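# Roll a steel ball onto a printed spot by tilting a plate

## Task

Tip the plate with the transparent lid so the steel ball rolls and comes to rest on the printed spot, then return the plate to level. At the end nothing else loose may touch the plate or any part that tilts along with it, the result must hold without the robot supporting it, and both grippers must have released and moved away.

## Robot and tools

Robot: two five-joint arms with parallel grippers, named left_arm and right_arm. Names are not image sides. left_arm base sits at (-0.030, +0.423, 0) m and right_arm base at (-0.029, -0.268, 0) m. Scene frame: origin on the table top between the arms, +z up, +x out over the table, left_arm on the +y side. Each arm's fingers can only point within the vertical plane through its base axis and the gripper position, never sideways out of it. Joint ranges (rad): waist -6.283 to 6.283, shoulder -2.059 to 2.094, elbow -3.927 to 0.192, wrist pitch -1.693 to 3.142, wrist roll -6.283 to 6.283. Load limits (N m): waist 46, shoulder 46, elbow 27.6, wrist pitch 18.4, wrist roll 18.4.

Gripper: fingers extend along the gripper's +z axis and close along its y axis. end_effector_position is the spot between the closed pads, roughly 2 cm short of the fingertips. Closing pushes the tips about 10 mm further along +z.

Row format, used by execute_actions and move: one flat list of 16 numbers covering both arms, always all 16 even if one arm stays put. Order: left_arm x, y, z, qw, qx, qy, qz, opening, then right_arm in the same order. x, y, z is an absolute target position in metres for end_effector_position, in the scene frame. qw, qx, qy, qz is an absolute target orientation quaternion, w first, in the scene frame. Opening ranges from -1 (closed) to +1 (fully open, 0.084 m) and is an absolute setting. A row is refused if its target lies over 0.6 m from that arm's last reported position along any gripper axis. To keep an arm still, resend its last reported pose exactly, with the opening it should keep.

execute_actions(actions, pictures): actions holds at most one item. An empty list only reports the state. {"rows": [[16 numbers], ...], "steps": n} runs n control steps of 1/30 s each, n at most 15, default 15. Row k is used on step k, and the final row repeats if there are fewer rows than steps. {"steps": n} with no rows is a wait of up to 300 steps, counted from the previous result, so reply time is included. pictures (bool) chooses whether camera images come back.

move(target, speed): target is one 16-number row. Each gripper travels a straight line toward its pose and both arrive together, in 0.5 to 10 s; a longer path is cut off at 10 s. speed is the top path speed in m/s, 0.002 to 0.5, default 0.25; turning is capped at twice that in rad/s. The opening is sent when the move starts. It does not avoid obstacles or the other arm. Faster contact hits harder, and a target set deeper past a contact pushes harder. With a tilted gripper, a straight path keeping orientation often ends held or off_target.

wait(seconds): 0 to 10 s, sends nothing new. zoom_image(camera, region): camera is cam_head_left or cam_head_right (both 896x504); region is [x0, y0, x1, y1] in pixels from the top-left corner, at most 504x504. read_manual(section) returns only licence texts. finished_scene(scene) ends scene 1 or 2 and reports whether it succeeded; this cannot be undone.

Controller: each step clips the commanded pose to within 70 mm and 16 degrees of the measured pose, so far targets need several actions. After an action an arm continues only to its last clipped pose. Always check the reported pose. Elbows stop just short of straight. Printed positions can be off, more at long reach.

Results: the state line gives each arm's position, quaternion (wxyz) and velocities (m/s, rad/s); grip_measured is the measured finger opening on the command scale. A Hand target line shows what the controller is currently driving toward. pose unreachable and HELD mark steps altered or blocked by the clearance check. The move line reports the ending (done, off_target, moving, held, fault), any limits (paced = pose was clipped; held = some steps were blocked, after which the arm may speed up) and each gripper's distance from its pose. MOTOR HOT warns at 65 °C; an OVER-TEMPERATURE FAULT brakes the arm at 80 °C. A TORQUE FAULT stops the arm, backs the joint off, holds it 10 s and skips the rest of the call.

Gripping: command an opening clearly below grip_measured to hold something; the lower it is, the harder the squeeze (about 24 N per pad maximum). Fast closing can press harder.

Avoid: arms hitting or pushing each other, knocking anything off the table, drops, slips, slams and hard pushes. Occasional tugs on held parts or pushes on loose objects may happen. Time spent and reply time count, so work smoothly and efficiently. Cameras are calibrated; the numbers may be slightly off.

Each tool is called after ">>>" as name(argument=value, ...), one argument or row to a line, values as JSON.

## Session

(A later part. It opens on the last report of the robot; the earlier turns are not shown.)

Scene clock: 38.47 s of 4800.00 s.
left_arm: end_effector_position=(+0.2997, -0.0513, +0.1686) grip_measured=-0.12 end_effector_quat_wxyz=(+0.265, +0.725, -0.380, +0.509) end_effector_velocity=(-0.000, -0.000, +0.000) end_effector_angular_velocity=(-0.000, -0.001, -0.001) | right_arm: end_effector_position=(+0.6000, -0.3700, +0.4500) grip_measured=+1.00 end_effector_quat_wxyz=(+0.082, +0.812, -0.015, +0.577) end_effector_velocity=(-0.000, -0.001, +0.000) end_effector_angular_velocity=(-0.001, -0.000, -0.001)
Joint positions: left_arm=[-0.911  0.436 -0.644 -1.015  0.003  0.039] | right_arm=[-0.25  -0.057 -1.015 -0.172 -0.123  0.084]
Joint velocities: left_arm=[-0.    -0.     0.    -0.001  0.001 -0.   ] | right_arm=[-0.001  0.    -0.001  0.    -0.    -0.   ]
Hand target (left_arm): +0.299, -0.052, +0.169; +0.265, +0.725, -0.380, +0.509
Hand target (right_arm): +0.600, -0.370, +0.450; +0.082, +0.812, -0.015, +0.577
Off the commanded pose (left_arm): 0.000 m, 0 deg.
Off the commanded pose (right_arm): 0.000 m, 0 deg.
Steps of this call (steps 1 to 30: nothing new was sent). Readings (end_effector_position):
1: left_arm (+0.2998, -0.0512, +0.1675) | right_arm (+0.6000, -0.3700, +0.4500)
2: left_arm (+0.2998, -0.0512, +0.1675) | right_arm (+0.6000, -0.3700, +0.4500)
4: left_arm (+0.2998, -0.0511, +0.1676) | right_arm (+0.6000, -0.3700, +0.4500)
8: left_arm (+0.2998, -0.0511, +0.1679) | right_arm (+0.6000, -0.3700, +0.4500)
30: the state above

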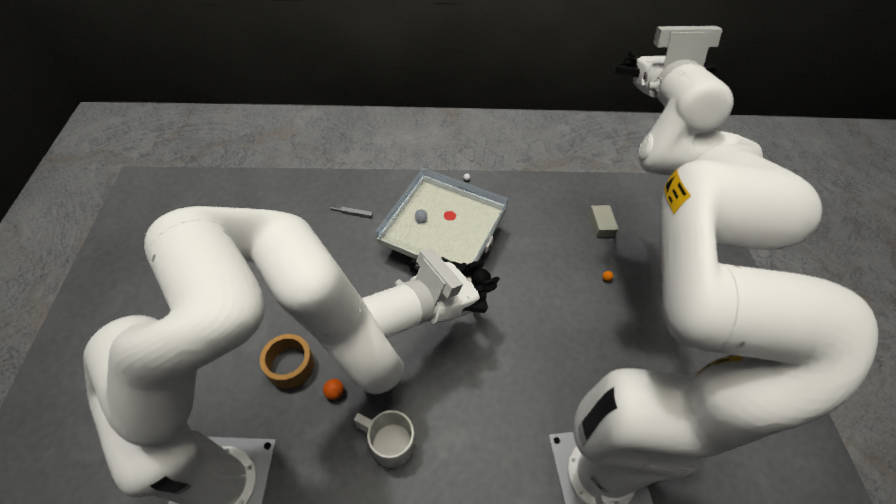

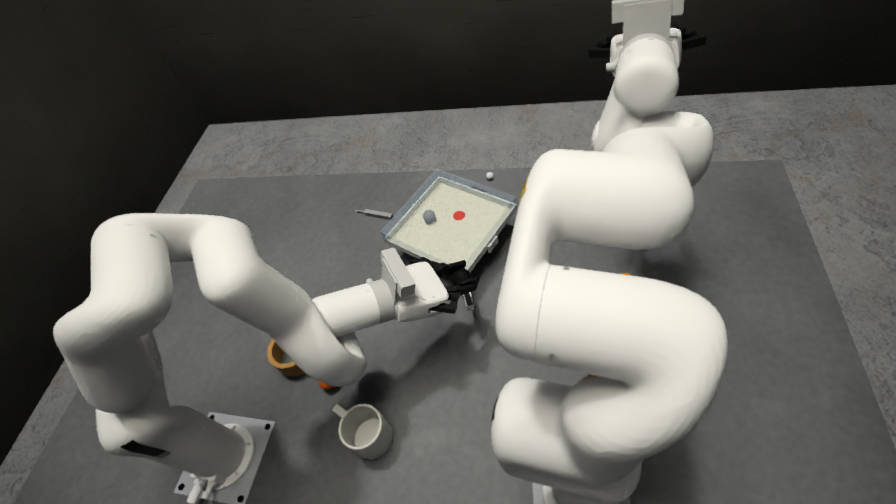

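>>> move(
  target=[0.2955,-0.0548,0.157,0.268,0.724,-0.382,0.508,-0.35,0.6,-0.37,0.45,0.082,0.812,-0.015,0.577,1],
  speed=0.02,
)

>>> wait(
  seconds=1,
)

>>> zoom_image(
  camera="cam_head_right",
  region=[360, 150, 540, 330],
)

>>> move(
  target=[0.2955,-0.0548,0.157,0.268,0.724,-0.382,0.508,0.3,0.6,-0.37,0.45,0.082,0.812,-0.015,0.577,1],
)

>>> zoom_image(
  camera="cam_head_right",
  region=[360, 150, 540, 330],
)

Scene clock: 43.37 s of 4800.00 s.
left_arm: end_effector_position=(+0.2953, -0.0549, +0.1574) grip_measured=-0.12 end_effector_quat_wxyz=(+0.268, +0.724, -0.382, +0.508) end_effector_velocity=(-0.000, -0.001, -0.001) end_effector_angular_velocity=(-0.001, -0.000, -0.001) | right_arm: end_effector_position=(+0.6000, -0.3700, +0.4500) grip_measured=+1.00 end_effector_quat_wxyz=(+0.082, +0.812, -0.015, +0.577) end_effector_velocity=(-0.000, +0.001, +0.000) end_effector_angular_velocity=(+0.001, -0.001, +0.001)
Joint positions: left_arm=[-0.92   0.48  -0.658 -1.046 -0.     0.039] | right_arm=[-0.25  -0.057 -1.015 -0.172 -0.123  0.084]
Joint velocities: left_arm=[-0.001  0.004 -0.002 -0.003 -0.     0.   ] | right_arm=[ 0.001 -0.001  0.001 -0.     0.001 -0.   ]
Hand target (left_arm): +0.296, -0.055, +0.157; +0.268, +0.724, -0.382, +0.508
Hand target (right_arm): +0.600, -0.370, +0.450; +0.082, +0.812, -0.015, +0.577
Off the commanded pose (left_arm): 0.000 m, 0 deg.
Off the commanded pose (right_arm): 0.000 m, 0 deg.
move: done

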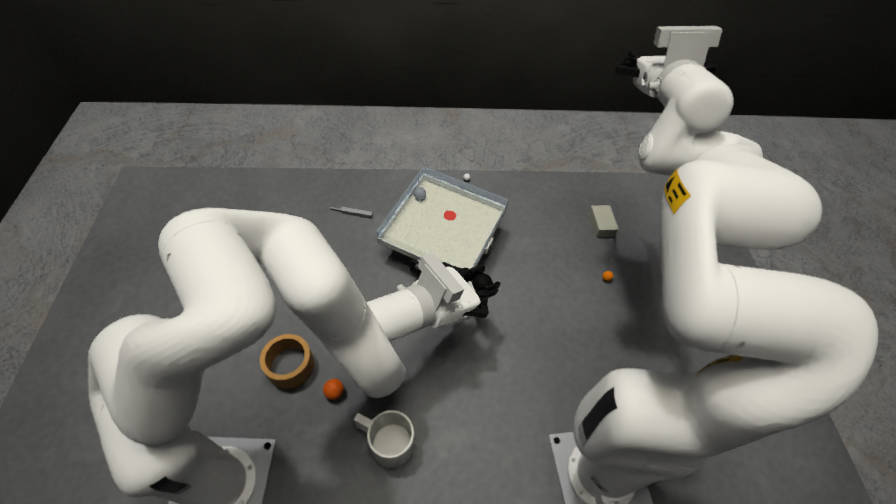

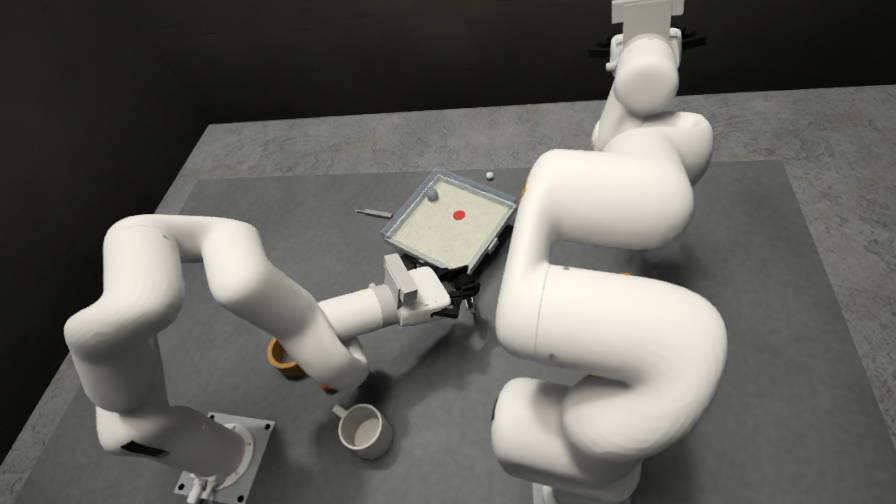

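Scene clock: 44.37 s of 4800.00 s.
left_arm: end_effector_position=(+0.2954, -0.0549, +0.1570) grip_measured=-0.12 end_effector_quat_wxyz=(+0.268, +0.724, -0.382, +0.508) end_effector_velocity=(+0.000, -0.000, +0.000) end_effector_angular_velocity=(-0.000, -0.001, -0.000) | right_arm: end_effector_position=(+0.6000, -0.3700, +0.4500) grip_measured=+1.00 end_effector_quat_wxyz=(+0.082, +0.812, -0.015, +0.577) end_effector_velocity=(+0.000, +0.000, +0.000) end_effector_angular_velocity=(+0.000, -0.001, -0.000)
Joint positions: left_arm=[-0.92   0.48  -0.658 -1.046 -0.     0.039] | right_arm=[-0.25  -0.057 -1.015 -0.172 -0.123  0.084]
Joint velocities: left_arm=[ 0.     0.    -0.    -0.001  0.     0.   ] | right_arm=[ 0.    -0.    -0.001  0.     0.001  0.   ]
Hand target (left_arm): +0.296, -0.055, +0.157; +0.268, +0.724, -0.382, +0.508
Hand target (right_arm): +0.600, -0.370, +0.450; +0.082, +0.812, -0.015, +0.577
Off the commanded pose (left_arm): 0.000 m, 0 deg.
Off the commanded pose (right_arm): 0.000 m, 0 deg.
Steps of this call (steps 1 to 30: nothing new was sent). Readings (end_effector_position):
1: left_arm (+0.2953, -0.0550, +0.1573) | right_arm (+0.6000, -0.3700, +0.4500)
2: left_arm (+0.2953, -0.0550, +0.1573) | right_arm (+0.6000, -0.3700, +0.4500)
4: left_arm (+0.2954, -0.0550, +0.1573) | right_arm (+0.6000, -0.3700, +0.4500)
8: left_arm (+0.2954, -0.0549, +0.1572) | right_arm (+0.6000, -0.3700, +0.4500)
30: the state above

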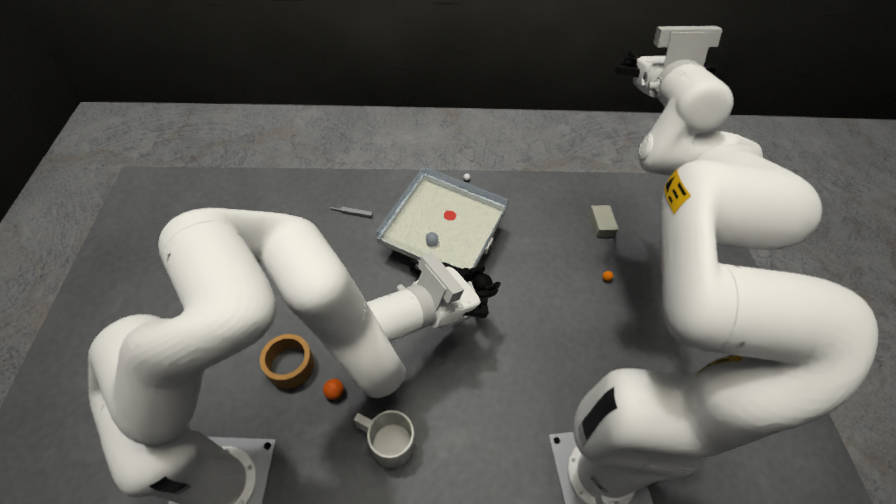

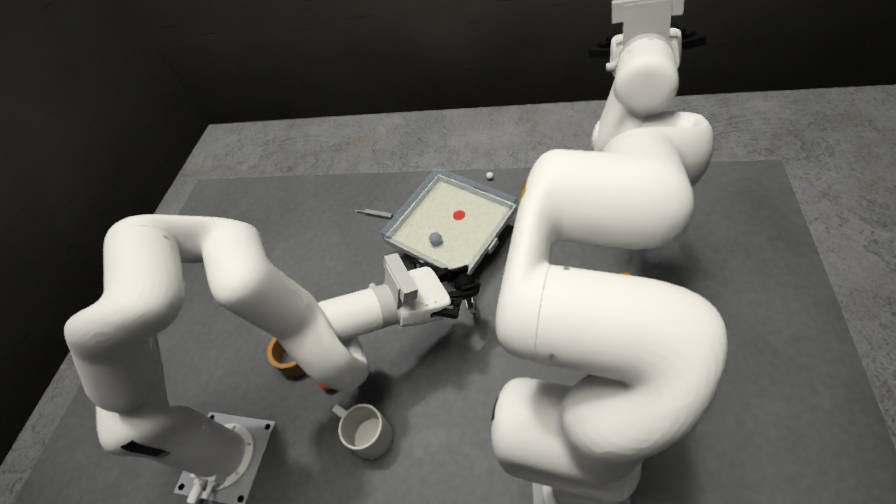

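Region (360, 150, 540, 330) of cam_head_right's 896x504 image, scaled by 2.800, with more detail than that image has.

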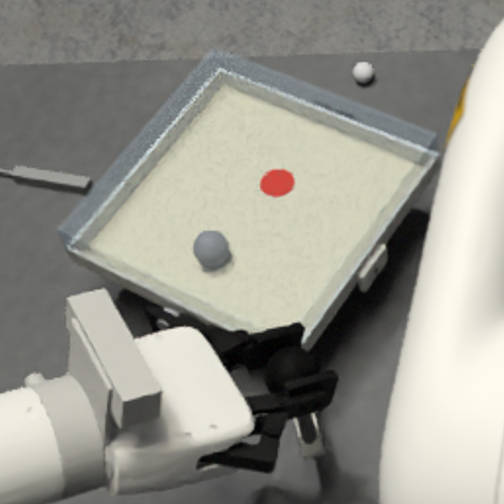

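Scene clock: 45.07 s of 4800.00 s.
left_arm: end_effector_position=(+0.2955, -0.0548, +0.1570) grip_measured=+0.29 end_effector_quat_wxyz=(+0.268, +0.724, -0.382, +0.508) end_effector_velocity=(-0.000, -0.000, +0.001) end_effector_angular_velocity=(-0.001, -0.001, -0.000) | right_arm: end_effector_position=(+0.6000, -0.3700, +0.4500) grip_measured=+1.00 end_effector_quat_wxyz=(+0.082, +0.812, -0.015, +0.577) end_effector_velocity=(-0.000, -0.001, -0.000) end_effector_angular_velocity=(+0.000, +0.000, -0.001)
Joint positions: left_arm=[-0.92   0.481 -0.658 -1.046 -0.     0.056] | right_arm=[-0.25  -0.057 -1.015 -0.172 -0.123  0.084]
Joint velocities: left_arm=[-0.    -0.    -0.    -0.002  0.     0.   ] | right_arm=[-0.001  0.    -0.     0.     0.    -0.   ]
Hand target (left_arm): +0.296, -0.055, +0.157; +0.268, +0.724, -0.382, +0.508
Hand target (right_arm): +0.600, -0.370, +0.450; +0.082, +0.812, -0.015, +0.577
Off the commanded pose (left_arm): 0.000 m, 0 deg.
Off the commanded pose (right_arm): 0.000 m, 0 deg.
move: done

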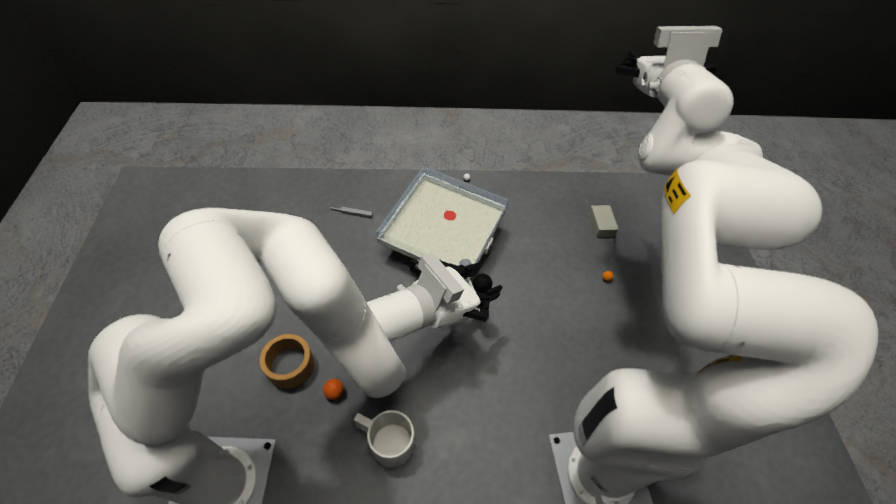

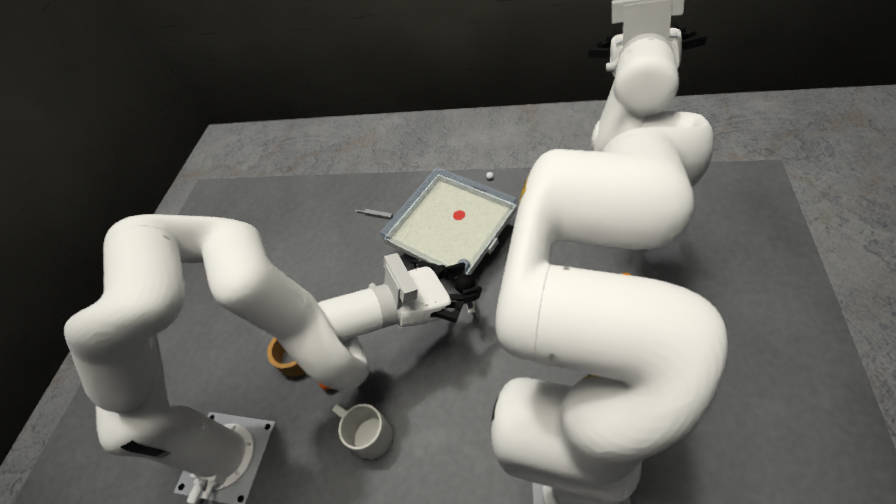

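Region (360, 150, 540, 330) of cam_head_right's 896x504 image, scaled by 2.800, with more detail than that image has.

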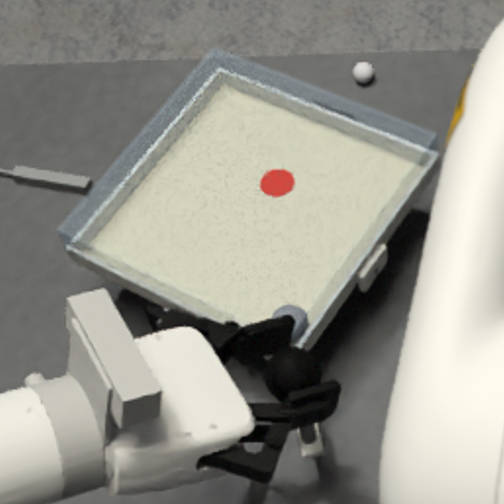

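>>> move(
  target=[0.2955,-0.0548,0.157,0.268,0.724,-0.382,0.508,-0.5,0.6,-0.37,0.45,0.082,0.812,-0.015,0.577,1],
)

>>> move(
  target=[0.302,-0.0529,0.171,0.265,0.725,-0.38,0.509,-0.5,0.6,-0.37,0.45,0.082,0.812,-0.015,0.577,1],
  speed=0.03,
)

>>> move(
  target=[0.2992,-0.0537,0.165,0.266,0.725,-0.381,0.509,-0.5,0.6,-0.37,0.45,0.082,0.812,-0.015,0.577,1],
  speed=0.03,
)

>>> wait(
  seconds=1,
)

>>> wait(
  seconds=1,
)

Scene clock: 50.67 s of 4800.00 s.
left_arm: end_effector_position=(+0.2954, -0.0549, +0.1570) grip_measured=-0.12 end_effector_quat_wxyz=(+0.268, +0.724, -0.382, +0.508) end_effector_velocity=(+0.000, +0.000, -0.001) end_effector_angular_velocity=(+0.001, +0.001, +0.001) | right_arm: end_effector_position=(+0.6000, -0.3700, +0.4500) grip_measured=+1.00 end_effector_quat_wxyz=(+0.082, +0.812, -0.015, +0.577) end_effector_velocity=(-0.000, -0.001, -0.001) end_effector_angular_velocity=(-0.000, +0.001, -0.001)
Joint positions: left_arm=[-0.92   0.48  -0.658 -1.046 -0.     0.039] | right_arm=[-0.25  -0.057 -1.015 -0.172 -0.123  0.084]
Joint velocities: left_arm=[ 0.001  0.001  0.    -0.    -0.     0.   ] | right_arm=[-0.001  0.     0.     0.001 -0.     0.   ]
Hand target (left_arm): +0.296, -0.055, +0.157; +0.268, +0.724, -0.382, +0.508
Hand target (right_arm): +0.600, -0.370, +0.450; +0.082, +0.812, -0.015, +0.577
Off the commanded pose (left_arm): 0.000 m, 0 deg.
Off the commanded pose (right_arm): 0.000 m, 0 deg.
After step 90, 1.90 s passed at rest.
move: done

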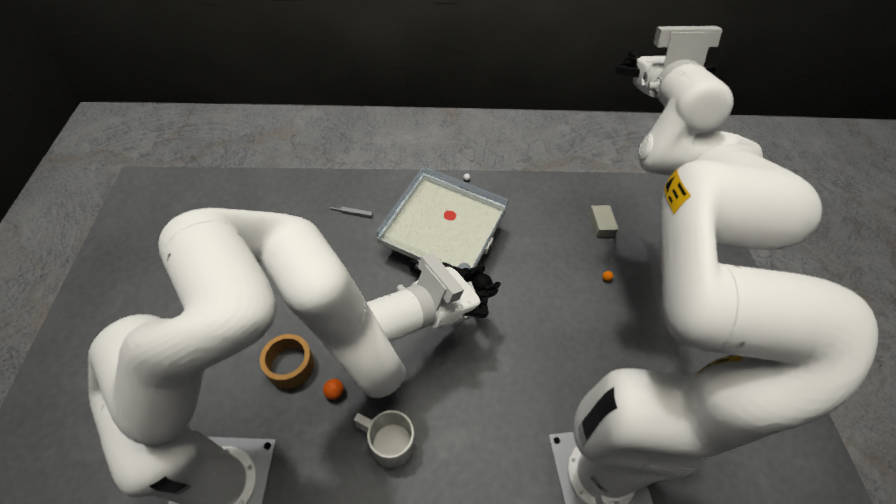

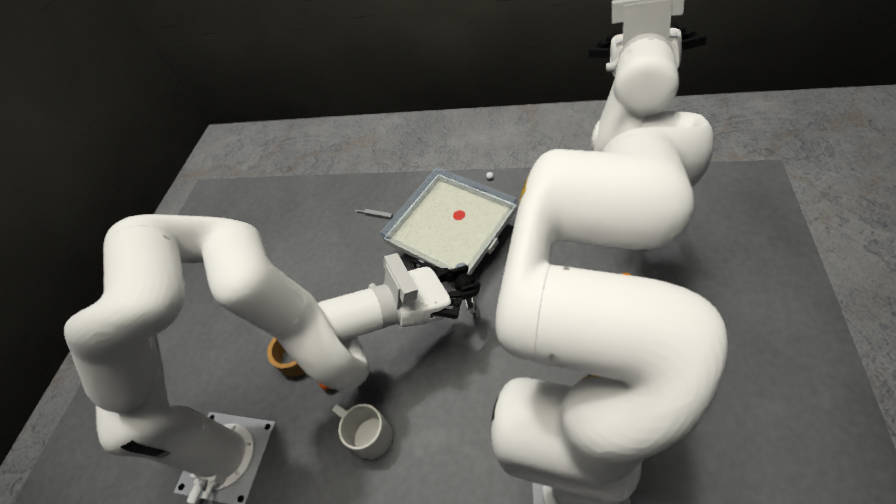

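Scene clock: 51.47 s of 4800.00 s.
left_arm: end_effector_position=(+0.3014, -0.0534, +0.1714) grip_measured=-0.12 end_effector_quat_wxyz=(+0.265, +0.725, -0.380, +0.510) end_effector_velocity=(+0.001, +0.001, -0.000) end_effector_angular_velocity=(+0.004, +0.002, +0.002) | right_arm: end_effector_position=(+0.6000, -0.3700, +0.4500) grip_measured=+1.00 end_effector_quat_wxyz=(+0.082, +0.812, -0.015, +0.577) end_effector_velocity=(+0.000, -0.000, +0.001) end_effector_angular_velocity=(-0.000, -0.001, -0.000)
Joint positions: left_arm=[-0.91   0.433 -0.652 -1.005  0.003  0.039] | right_arm=[-0.25  -0.057 -1.015 -0.172 -0.123  0.084]
Joint velocities: left_arm=[ 0.002 -0.004  0.001  0.008  0.001  0.   ] | right_arm=[-0.     0.    -0.002  0.    -0.    -0.   ]
Hand target (left_arm): +0.302, -0.053, +0.171; +0.264, +0.725, -0.380, +0.510
Hand target (right_arm): +0.600, -0.370, +0.450; +0.082, +0.812, -0.015, +0.577
Off the commanded pose (left_arm): 0.001 m, 0 deg.
Off the commanded pose (right_arm): 0.000 m, 0 deg.
move: done

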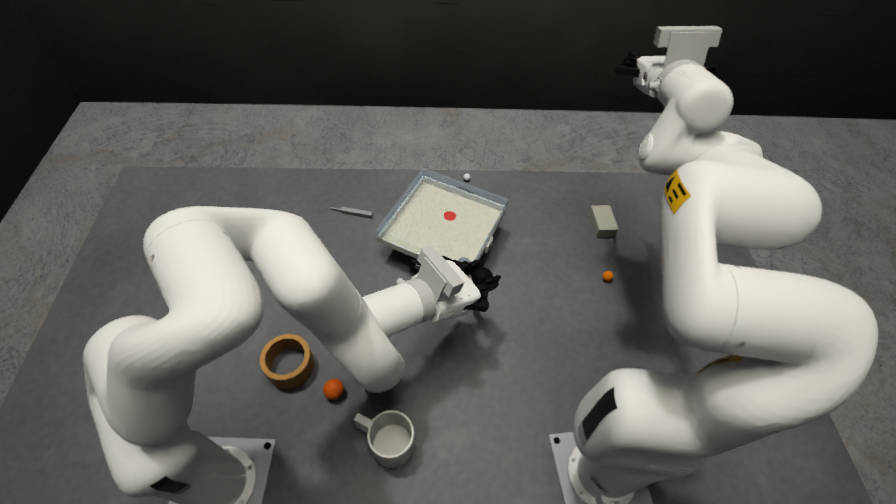

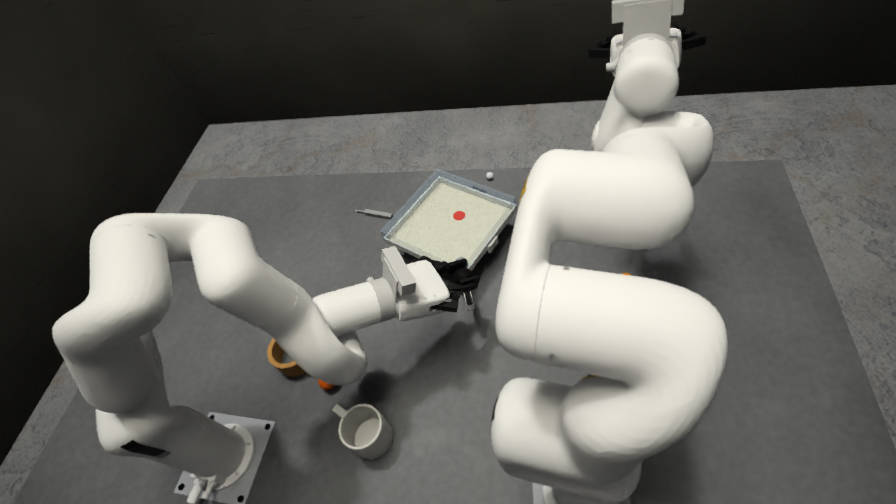

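Scene clock: 52.20 s of 4800.00 s.
left_arm: end_effector_position=(+0.2991, -0.0539, +0.1655) grip_measured=-0.12 end_effector_quat_wxyz=(+0.266, +0.724, -0.381, +0.509) end_effector_velocity=(+0.000, +0.001, -0.002) end_effector_angular_velocity=(-0.000, +0.001, +0.002) | right_arm: end_effector_position=(+0.6000, -0.3700, +0.4500) grip_measured=+1.00 end_effector_quat_wxyz=(+0.082, +0.812, -0.015, +0.577) end_effector_velocity=(-0.000, -0.001, -0.001) end_effector_angular_velocity=(-0.000, +0.002, -0.001)
Joint positions: left_arm=[-0.914  0.452 -0.654 -1.022  0.002  0.039] | right_arm=[-0.25  -0.057 -1.015 -0.172 -0.123  0.084]
Joint velocities: left_arm=[ 0.001  0.005 -0.001 -0.003 -0.001  0.   ] | right_arm=[-0.001  0.001  0.001  0.    -0.     0.   ]
Hand target (left_arm): +0.299, -0.054, +0.165; +0.266, +0.725, -0.381, +0.509
Hand target (right_arm): +0.600, -0.370, +0.450; +0.082, +0.812, -0.015, +0.577
Off the commanded pose (left_arm): 0.001 m, 0 deg.
Off the commanded pose (right_arm): 0.000 m, 0 deg.
move: done

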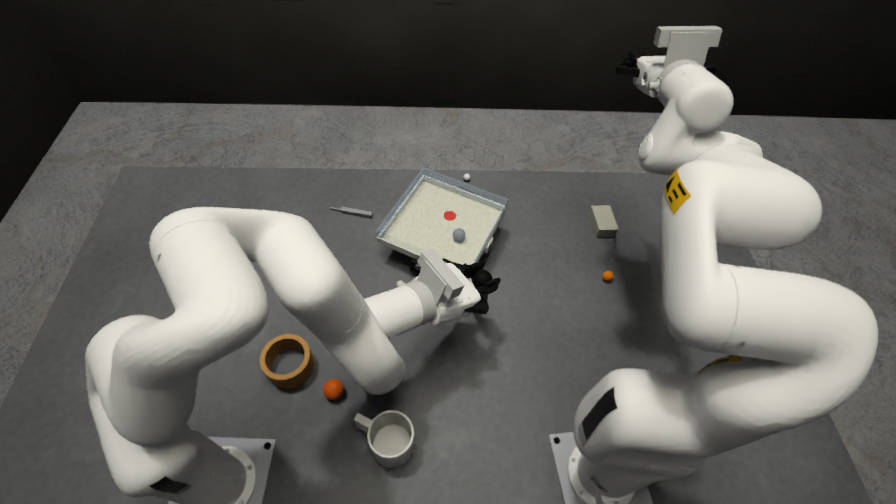

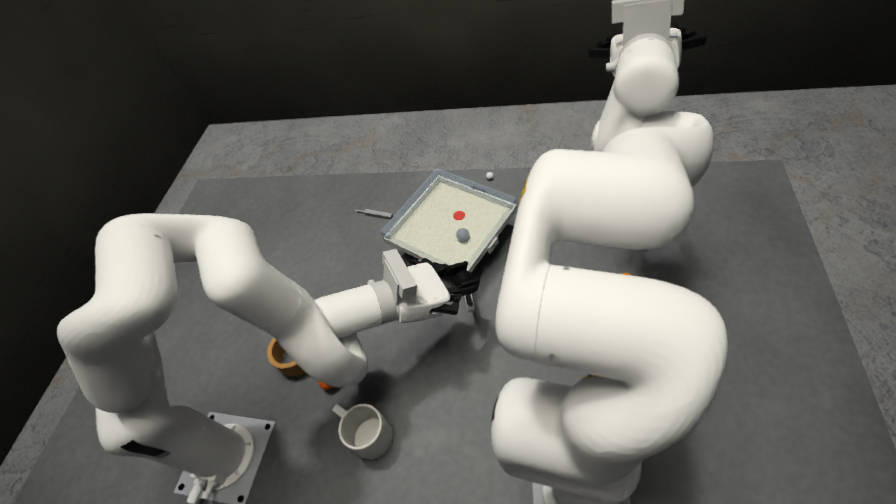

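Scene clock: 53.20 s of 4800.00 s.
left_arm: end_effector_position=(+0.2991, -0.0538, +0.1651) grip_measured=-0.12 end_effector_quat_wxyz=(+0.266, +0.725, -0.381, +0.509) end_effector_velocity=(+0.000, +0.000, +0.000) end_effector_angular_velocity=(+0.001, -0.000, +0.000) | right_arm: end_effector_position=(+0.6000, -0.3700, +0.4500) grip_measured=+1.00 end_effector_quat_wxyz=(+0.082, +0.812, -0.015, +0.577) end_effector_velocity=(+0.000, +0.000, -0.000) end_effector_angular_velocity=(+0.001, +0.000, -0.000)
Joint positions: left_arm=[-0.914  0.453 -0.654 -1.022  0.002  0.039] | right_arm=[-0.25  -0.057 -1.015 -0.172 -0.123  0.084]
Joint velocities: left_arm=[ 0.    -0.    -0.     0.001  0.     0.   ] | right_arm=[ 0.     0.     0.    -0.     0.001 -0.   ]
Hand target (left_arm): +0.299, -0.054, +0.165; +0.266, +0.725, -0.381, +0.509
Hand target (right_arm): +0.600, -0.370, +0.450; +0.082, +0.812, -0.015, +0.577
Off the commanded pose (left_arm): 0.000 m, 0 deg.
Off the commanded pose (right_arm): 0.000 m, 0 deg.
Steps of this call (steps 1 to 30: nothing new was sent). Readings (end_effector_position):
1: left_arm (+0.2991, -0.0539, +0.1654) | right_arm (+0.6000, -0.3700, +0.4500)
2: left_arm (+0.2991, -0.0539, +0.1654) | right_arm (+0.6000, -0.3700, +0.4500)
4: left_arm (+0.2991, -0.0539, +0.1654) | right_arm (+0.6000, -0.3700, +0.4500)
8: left_arm (+0.2991, -0.0539, +0.1653) | right_arm (+0.6000, -0.3700, +0.4500)
30: the state above

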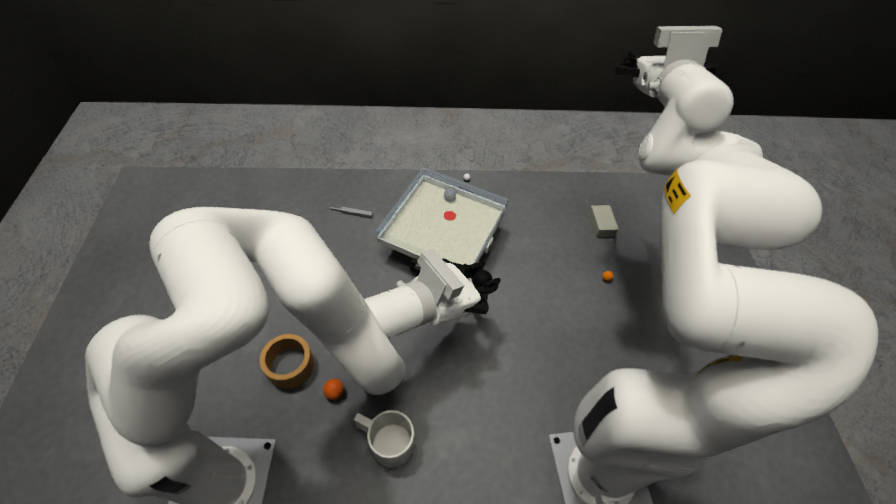

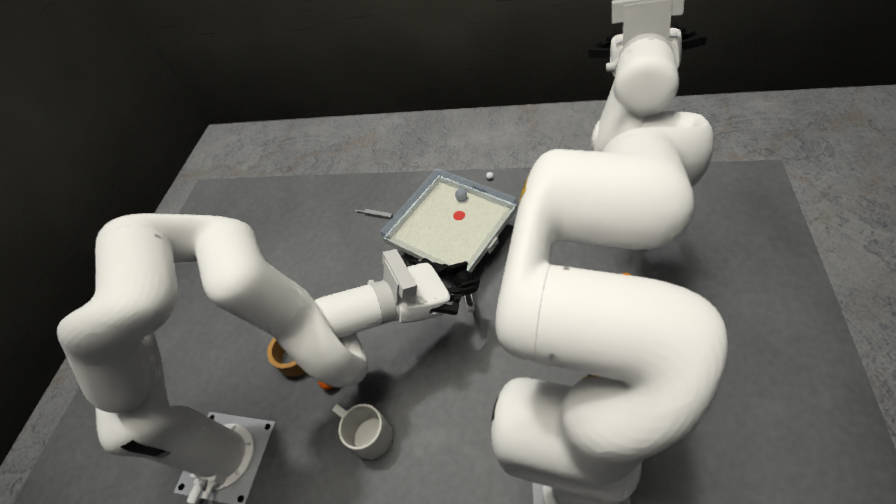

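Scene clock: 54.20 s of 4800.00 s.
left_arm: end_effector_position=(+0.2992, -0.0537, +0.1650) grip_measured=-0.12 end_effector_quat_wxyz=(+0.266, +0.725, -0.381, +0.509) end_effector_velocity=(+0.000, -0.000, +0.001) end_effector_angular_velocity=(-0.001, -0.001, +0.000) | right_arm: end_effector_position=(+0.6000, -0.3700, +0.4500) grip_measured=+1.00 end_effector_quat_wxyz=(+0.082, +0.812, -0.015, +0.577) end_effector_velocity=(-0.000, -0.000, -0.000) end_effector_angular_velocity=(-0.000, +0.001, -0.000)
Joint positions: left_arm=[-0.914  0.453 -0.654 -1.022  0.002  0.039] | right_arm=[-0.25  -0.057 -1.015 -0.172 -0.123  0.084]
Joint velocities: left_arm=[ 0.    -0.001 -0.    -0.    -0.     0.   ] | right_arm=[-0.001  0.     0.     0.    -0.     0.   ]
Hand target (left_arm): +0.299, -0.054, +0.165; +0.266, +0.725, -0.381, +0.509
Hand target (right_arm): +0.600, -0.370, +0.450; +0.082, +0.812, -0.015, +0.577
Off the commanded pose (left_arm): 0.000 m, 0 deg.
Off the commanded pose (right_arm): 0.000 m, 0 deg.
Steps of this call (steps 1 to 30: nothing new was sent). Readings (end_effector_position):
1: left_arm (+0.2991, -0.0538, +0.1651) | right_arm (+0.6000, -0.3700, +0.4500)
2: left_arm (+0.2991, -0.0538, +0.1651) | right_arm (+0.6000, -0.3700, +0.4500)
4: left_arm (+0.2991, -0.0538, +0.1651) | right_arm (+0.6000, -0.3700, +0.4500)
8: left_arm (+0.2991, -0.0538, +0.1651) | right_arm (+0.6000, -0.3700, +0.4500)
30: the state above

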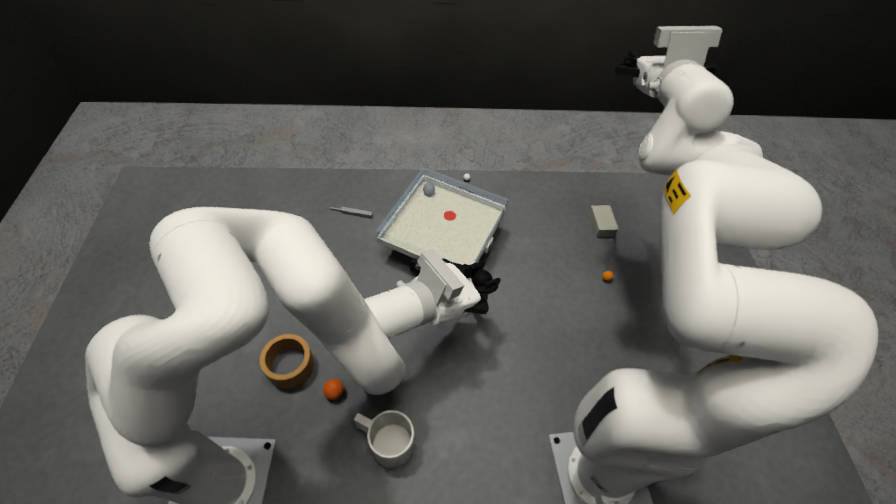

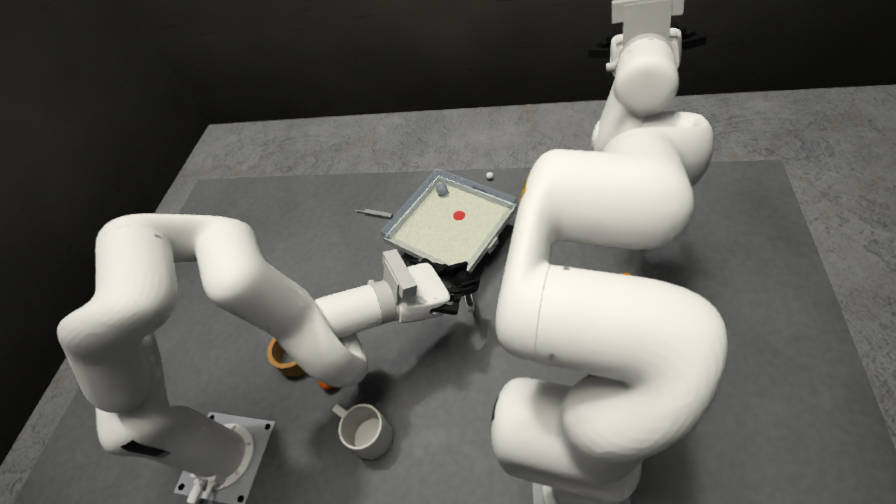

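>>> execute_actions(
  actions=[
    {"rows":[[0.2975,-0.0547,0.161,0.266,0.725,-0.381,0.509,-0.5,0.6,-0.37,0.45,0.082,0.812,-0.015,0.577,1]]},
  ],
)

>>> execute_actions(
  actions=[
    {"rows":[[0.2987,-0.0538,0.164,0.266,0.725,-0.381,0.509,-0.5,0.6,-0.37,0.45,0.082,0.812,-0.015,0.577,1]]},
  ],
  pictures=false,
)

>>> wait(
  seconds=1,
)

>>> wait(
  seconds=2,
)

Scene clock: 57.87 s of 4800.00 s.
left_arm: end_effector_position=(+0.2977, -0.0545, +0.1609) grip_measured=-0.12 end_effector_quat_wxyz=(+0.267, +0.725, -0.382, +0.508) end_effector_velocity=(-0.000, -0.000, +0.000) end_effector_angular_velocity=(-0.001, -0.001, -0.001) | right_arm: end_effector_position=(+0.6000, -0.3700, +0.4500) grip_measured=+1.00 end_effector_quat_wxyz=(+0.082, +0.812, -0.015, +0.577) end_effector_velocity=(+0.000, +0.000, +0.001) end_effector_angular_velocity=(-0.000, -0.001, +0.001)
Joint positions: left_arm=[-0.917  0.467 -0.657 -1.033  0.001  0.039] | right_arm=[-0.25  -0.057 -1.015 -0.172 -0.123  0.084]
Joint velocities: left_arm=[-0.001  0.001 -0.001 -0.001 -0.    -0.   ] | right_arm=[ 0.001 -0.    -0.001  0.    -0.     0.   ]
Hand target (left_arm): +0.298, -0.055, +0.161; +0.267, +0.724, -0.382, +0.508
Hand target (right_arm): +0.600, -0.370, +0.450; +0.082, +0.812, -0.015, +0.577
Off the commanded pose (left_arm): 0.000 m, 0 deg.
Off the commanded pose (right_arm): 0.000 m, 0 deg.
Steps of this call (steps 1 to 90: nothing new was sent; then 0.17 s passed at rest; steps 91 to 105: all 15 steps of this action). Readings (end_effector_position):
91: left_arm (+0.2992, -0.0537, +0.1650) | right_arm (+0.6000, -0.3700, +0.4500)
92: left_arm (+0.2991, -0.0539, +0.1646) | right_arm (+0.6000, -0.3700, +0.4500)
94: left_arm (+0.2984, -0.0542, +0.1628) | right_arm (+0.6000, -0.3700, +0.4500)
98: left_arm (+0.2977, -0.0544, +0.1610) | right_arm (+0.6000, -0.3700, +0.4500)
105: the state above

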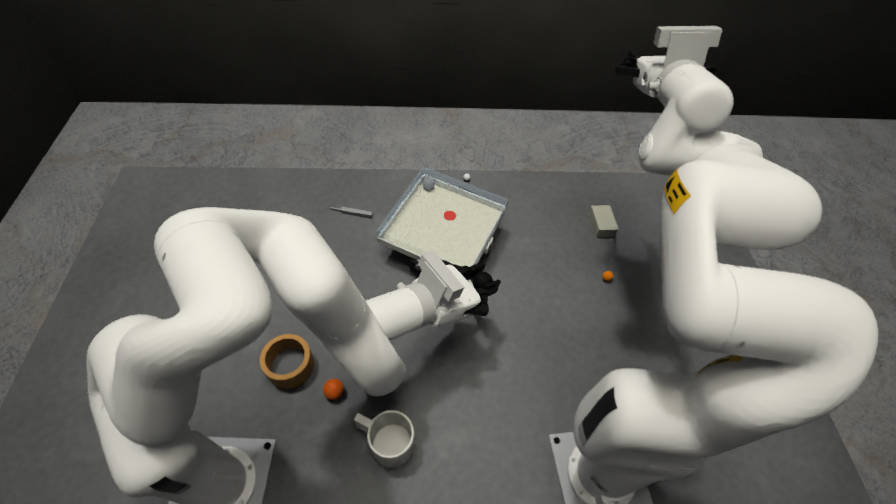

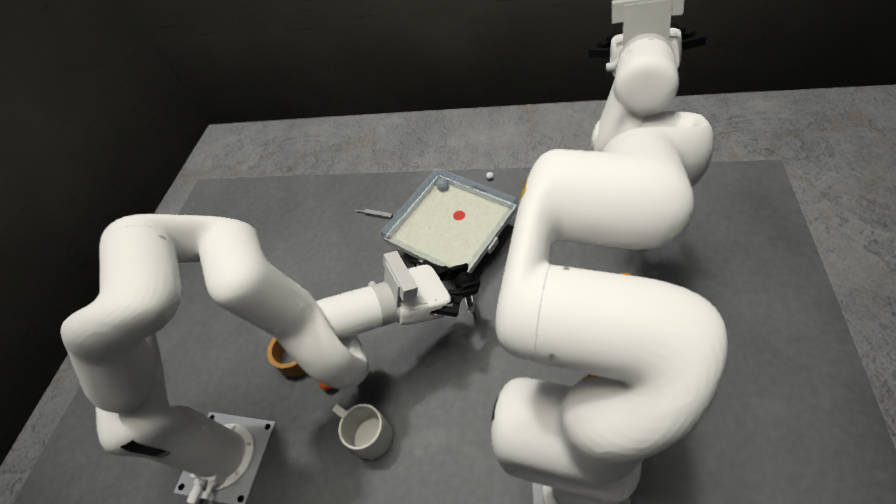

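Scene clock: 58.37 s of 4800.00 s.
left_arm: end_effector_position=(+0.2986, -0.0537, +0.1637) grip_measured=-0.12 end_effector_quat_wxyz=(+0.266, +0.725, -0.381, +0.508) end_effector_velocity=(+0.001, -0.000, +0.002) end_effector_angular_velocity=(-0.003, -0.004, +0.000) | right_arm: end_effector_position=(+0.6000, -0.3700, +0.4500) grip_measured=+1.00 end_effector_quat_wxyz=(+0.082, +0.812, -0.015, +0.577) end_effector_velocity=(-0.000, -0.000, +0.000) end_effector_angular_velocity=(-0.001, -0.000, -0.000)
Joint positions: left_arm=[-0.915  0.457 -0.654 -1.025  0.002  0.039] | right_arm=[-0.25  -0.057 -1.015 -0.172 -0.123  0.084]
Joint velocities: left_arm=[ 0.001 -0.003 -0.001 -0.001  0.002 -0.   ] | right_arm=[-0. -0. -0. -0. -0. -0.]
Hand target (left_arm): +0.299, -0.054, +0.164; +0.266, +0.725, -0.381, +0.509
Hand target (right_arm): +0.600, -0.370, +0.450; +0.082, +0.812, -0.015, +0.577
Off the commanded pose (left_arm): 0.000 m, 0 deg.
Off the commanded pose (right_arm): 0.000 m, 0 deg.
Steps of this call (steps 1 to 15: all 15 steps of this action). Readings (end_effector_position):
1: left_arm (+0.2977, -0.0545, +0.1609) | right_arm (+0.6000, -0.3700, +0.4500)
2: left_arm (+0.2977, -0.0543, +0.1611) | right_arm (+0.6000, -0.3700, +0.4500)
4: left_arm (+0.2980, -0.0540, +0.1619) | right_arm (+0.6000, -0.3700, +0.4500)
8: left_arm (+0.2982, -0.0537, +0.1628) | right_arm (+0.6000, -0.3700, +0.4500)
15: the state above

Scene clock: 59.37 s of 4800.00 s.
left_arm: end_effector_position=(+0.2987, -0.0538, +0.1640) grip_measured=-0.12 end_effector_quat_wxyz=(+0.266, +0.725, -0.381, +0.509) end_effector_velocity=(-0.000, -0.000, -0.001) end_effector_angular_velocity=(+0.001, -0.000, -0.001) | right_arm: end_effector_position=(+0.6000, -0.3700, +0.4500) grip_measured=+1.00 end_effector_quat_wxyz=(+0.082, +0.812, -0.015, +0.577) end_effector_velocity=(+0.000, -0.000, +0.000) end_effector_angular_velocity=(-0.000, -0.001, -0.000)
Joint positions: left_arm=[-0.914  0.456 -0.654 -1.025  0.002  0.039] | right_arm=[-0.25  -0.057 -1.015 -0.172 -0.123  0.084]
Joint velocities: left_arm=[-0.     0.001 -0.    -0.     0.001 -0.   ] | right_arm=[-0.     0.    -0.001 -0.     0.     0.   ]
Hand target (left_arm): +0.299, -0.054, +0.164; +0.266, +0.725, -0.381, +0.509
Hand target (right_arm): +0.600, -0.370, +0.450; +0.082, +0.812, -0.015, +0.577
Off the commanded pose (left_arm): 0.000 m, 0 deg.
Off the commanded pose (right_arm): 0.000 m, 0 deg.
Steps of this call (steps 1 to 30: nothing new was sent). Readings (end_effector_position):
1: left_arm (+0.2986, -0.0537, +0.1637) | right_arm (+0.6000, -0.3700, +0.4500)
2: left_arm (+0.2987, -0.0537, +0.1638) | right_arm (+0.6000, -0.3700, +0.4500)
4: left_arm (+0.2987, -0.0538, +0.1638) | right_arm (+0.6000, -0.3700, +0.4500)
8: left_arm (+0.2987, -0.0538, +0.1639) | right_arm (+0.6000, -0.3700, +0.4500)
30: the state above

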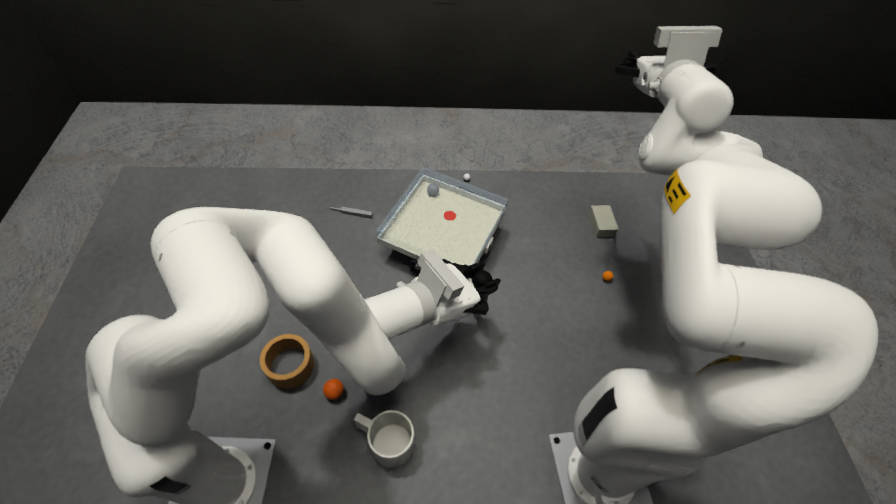

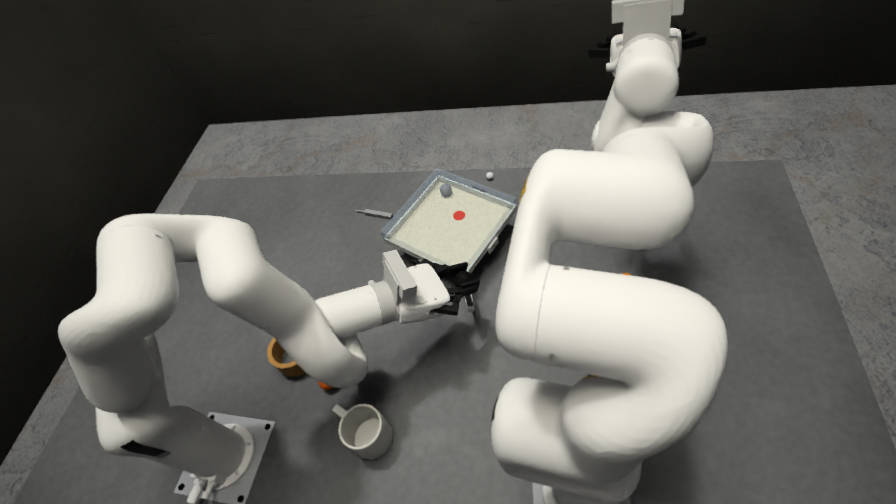

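Scene clock: 61.37 s of 4800.00 s.
left_arm: end_effector_position=(+0.2987, -0.0538, +0.1640) grip_measured=-0.12 end_effector_quat_wxyz=(+0.266, +0.725, -0.381, +0.509) end_effector_velocity=(+0.000, -0.000, +0.000) end_effector_angular_velocity=(-0.000, -0.001, -0.000) | right_arm: end_effector_position=(+0.6000, -0.3700, +0.4500) grip_measured=+1.00 end_effector_quat_wxyz=(+0.082, +0.812, -0.015, +0.577) end_effector_velocity=(+0.000, -0.001, -0.001) end_effector_angular_velocity=(+0.000, +0.001, -0.001)
Joint positions: left_arm=[-0.914  0.456 -0.654 -1.025  0.002  0.039] | right_arm=[-0.25  -0.057 -1.015 -0.172 -0.123  0.084]
Joint velocities: left_arm=[ 0.     0.    -0.    -0.001  0.001 -0.   ] | right_arm=[-0.001  0.001  0.     0.     0.    -0.   ]
Hand target (left_arm): +0.299, -0.054, +0.164; +0.266, +0.725, -0.381, +0.509
Hand target (right_arm): +0.600, -0.370, +0.450; +0.082, +0.812, -0.015, +0.577
Off the commanded pose (left_arm): 0.000 m, 0 deg.
Off the commanded pose (right_arm): 0.000 m, 0 deg.
Steps of this call (steps 1 to 60: nothing new was sent). Readings (end_effector_position):
1: left_arm (+0.2987, -0.0538, +0.1640) | right_arm (+0.6000, -0.3700, +0.4500)
2: left_arm (+0.2987, -0.0538, +0.1640) | right_arm (+0.6000, -0.3700, +0.4500)
4: left_arm (+0.2987, -0.0538, +0.1640) | right_arm (+0.6000, -0.3700, +0.4500)
8: left_arm (+0.2987, -0.0538, +0.1640) | right_arm (+0.6000, -0.3700, +0.4500)
60: the state above

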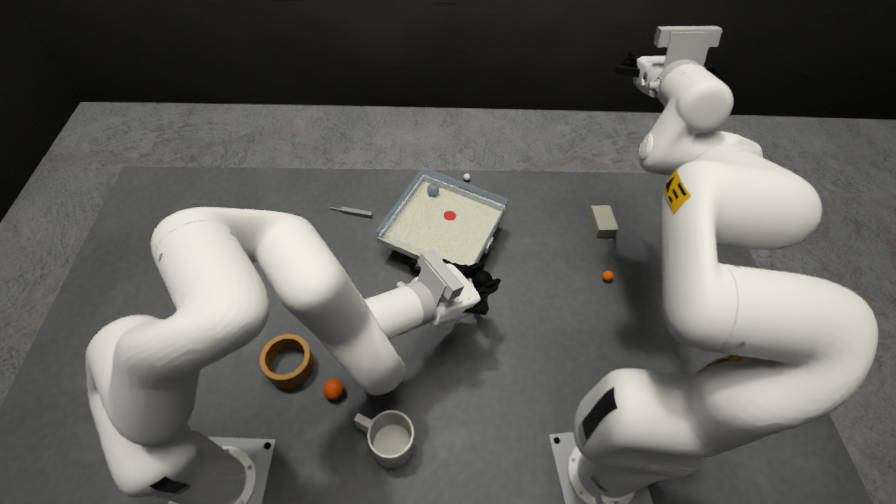

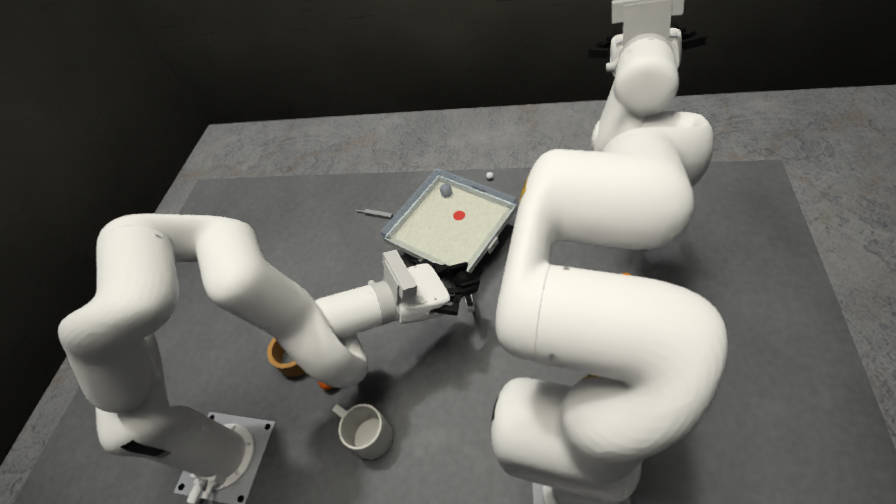

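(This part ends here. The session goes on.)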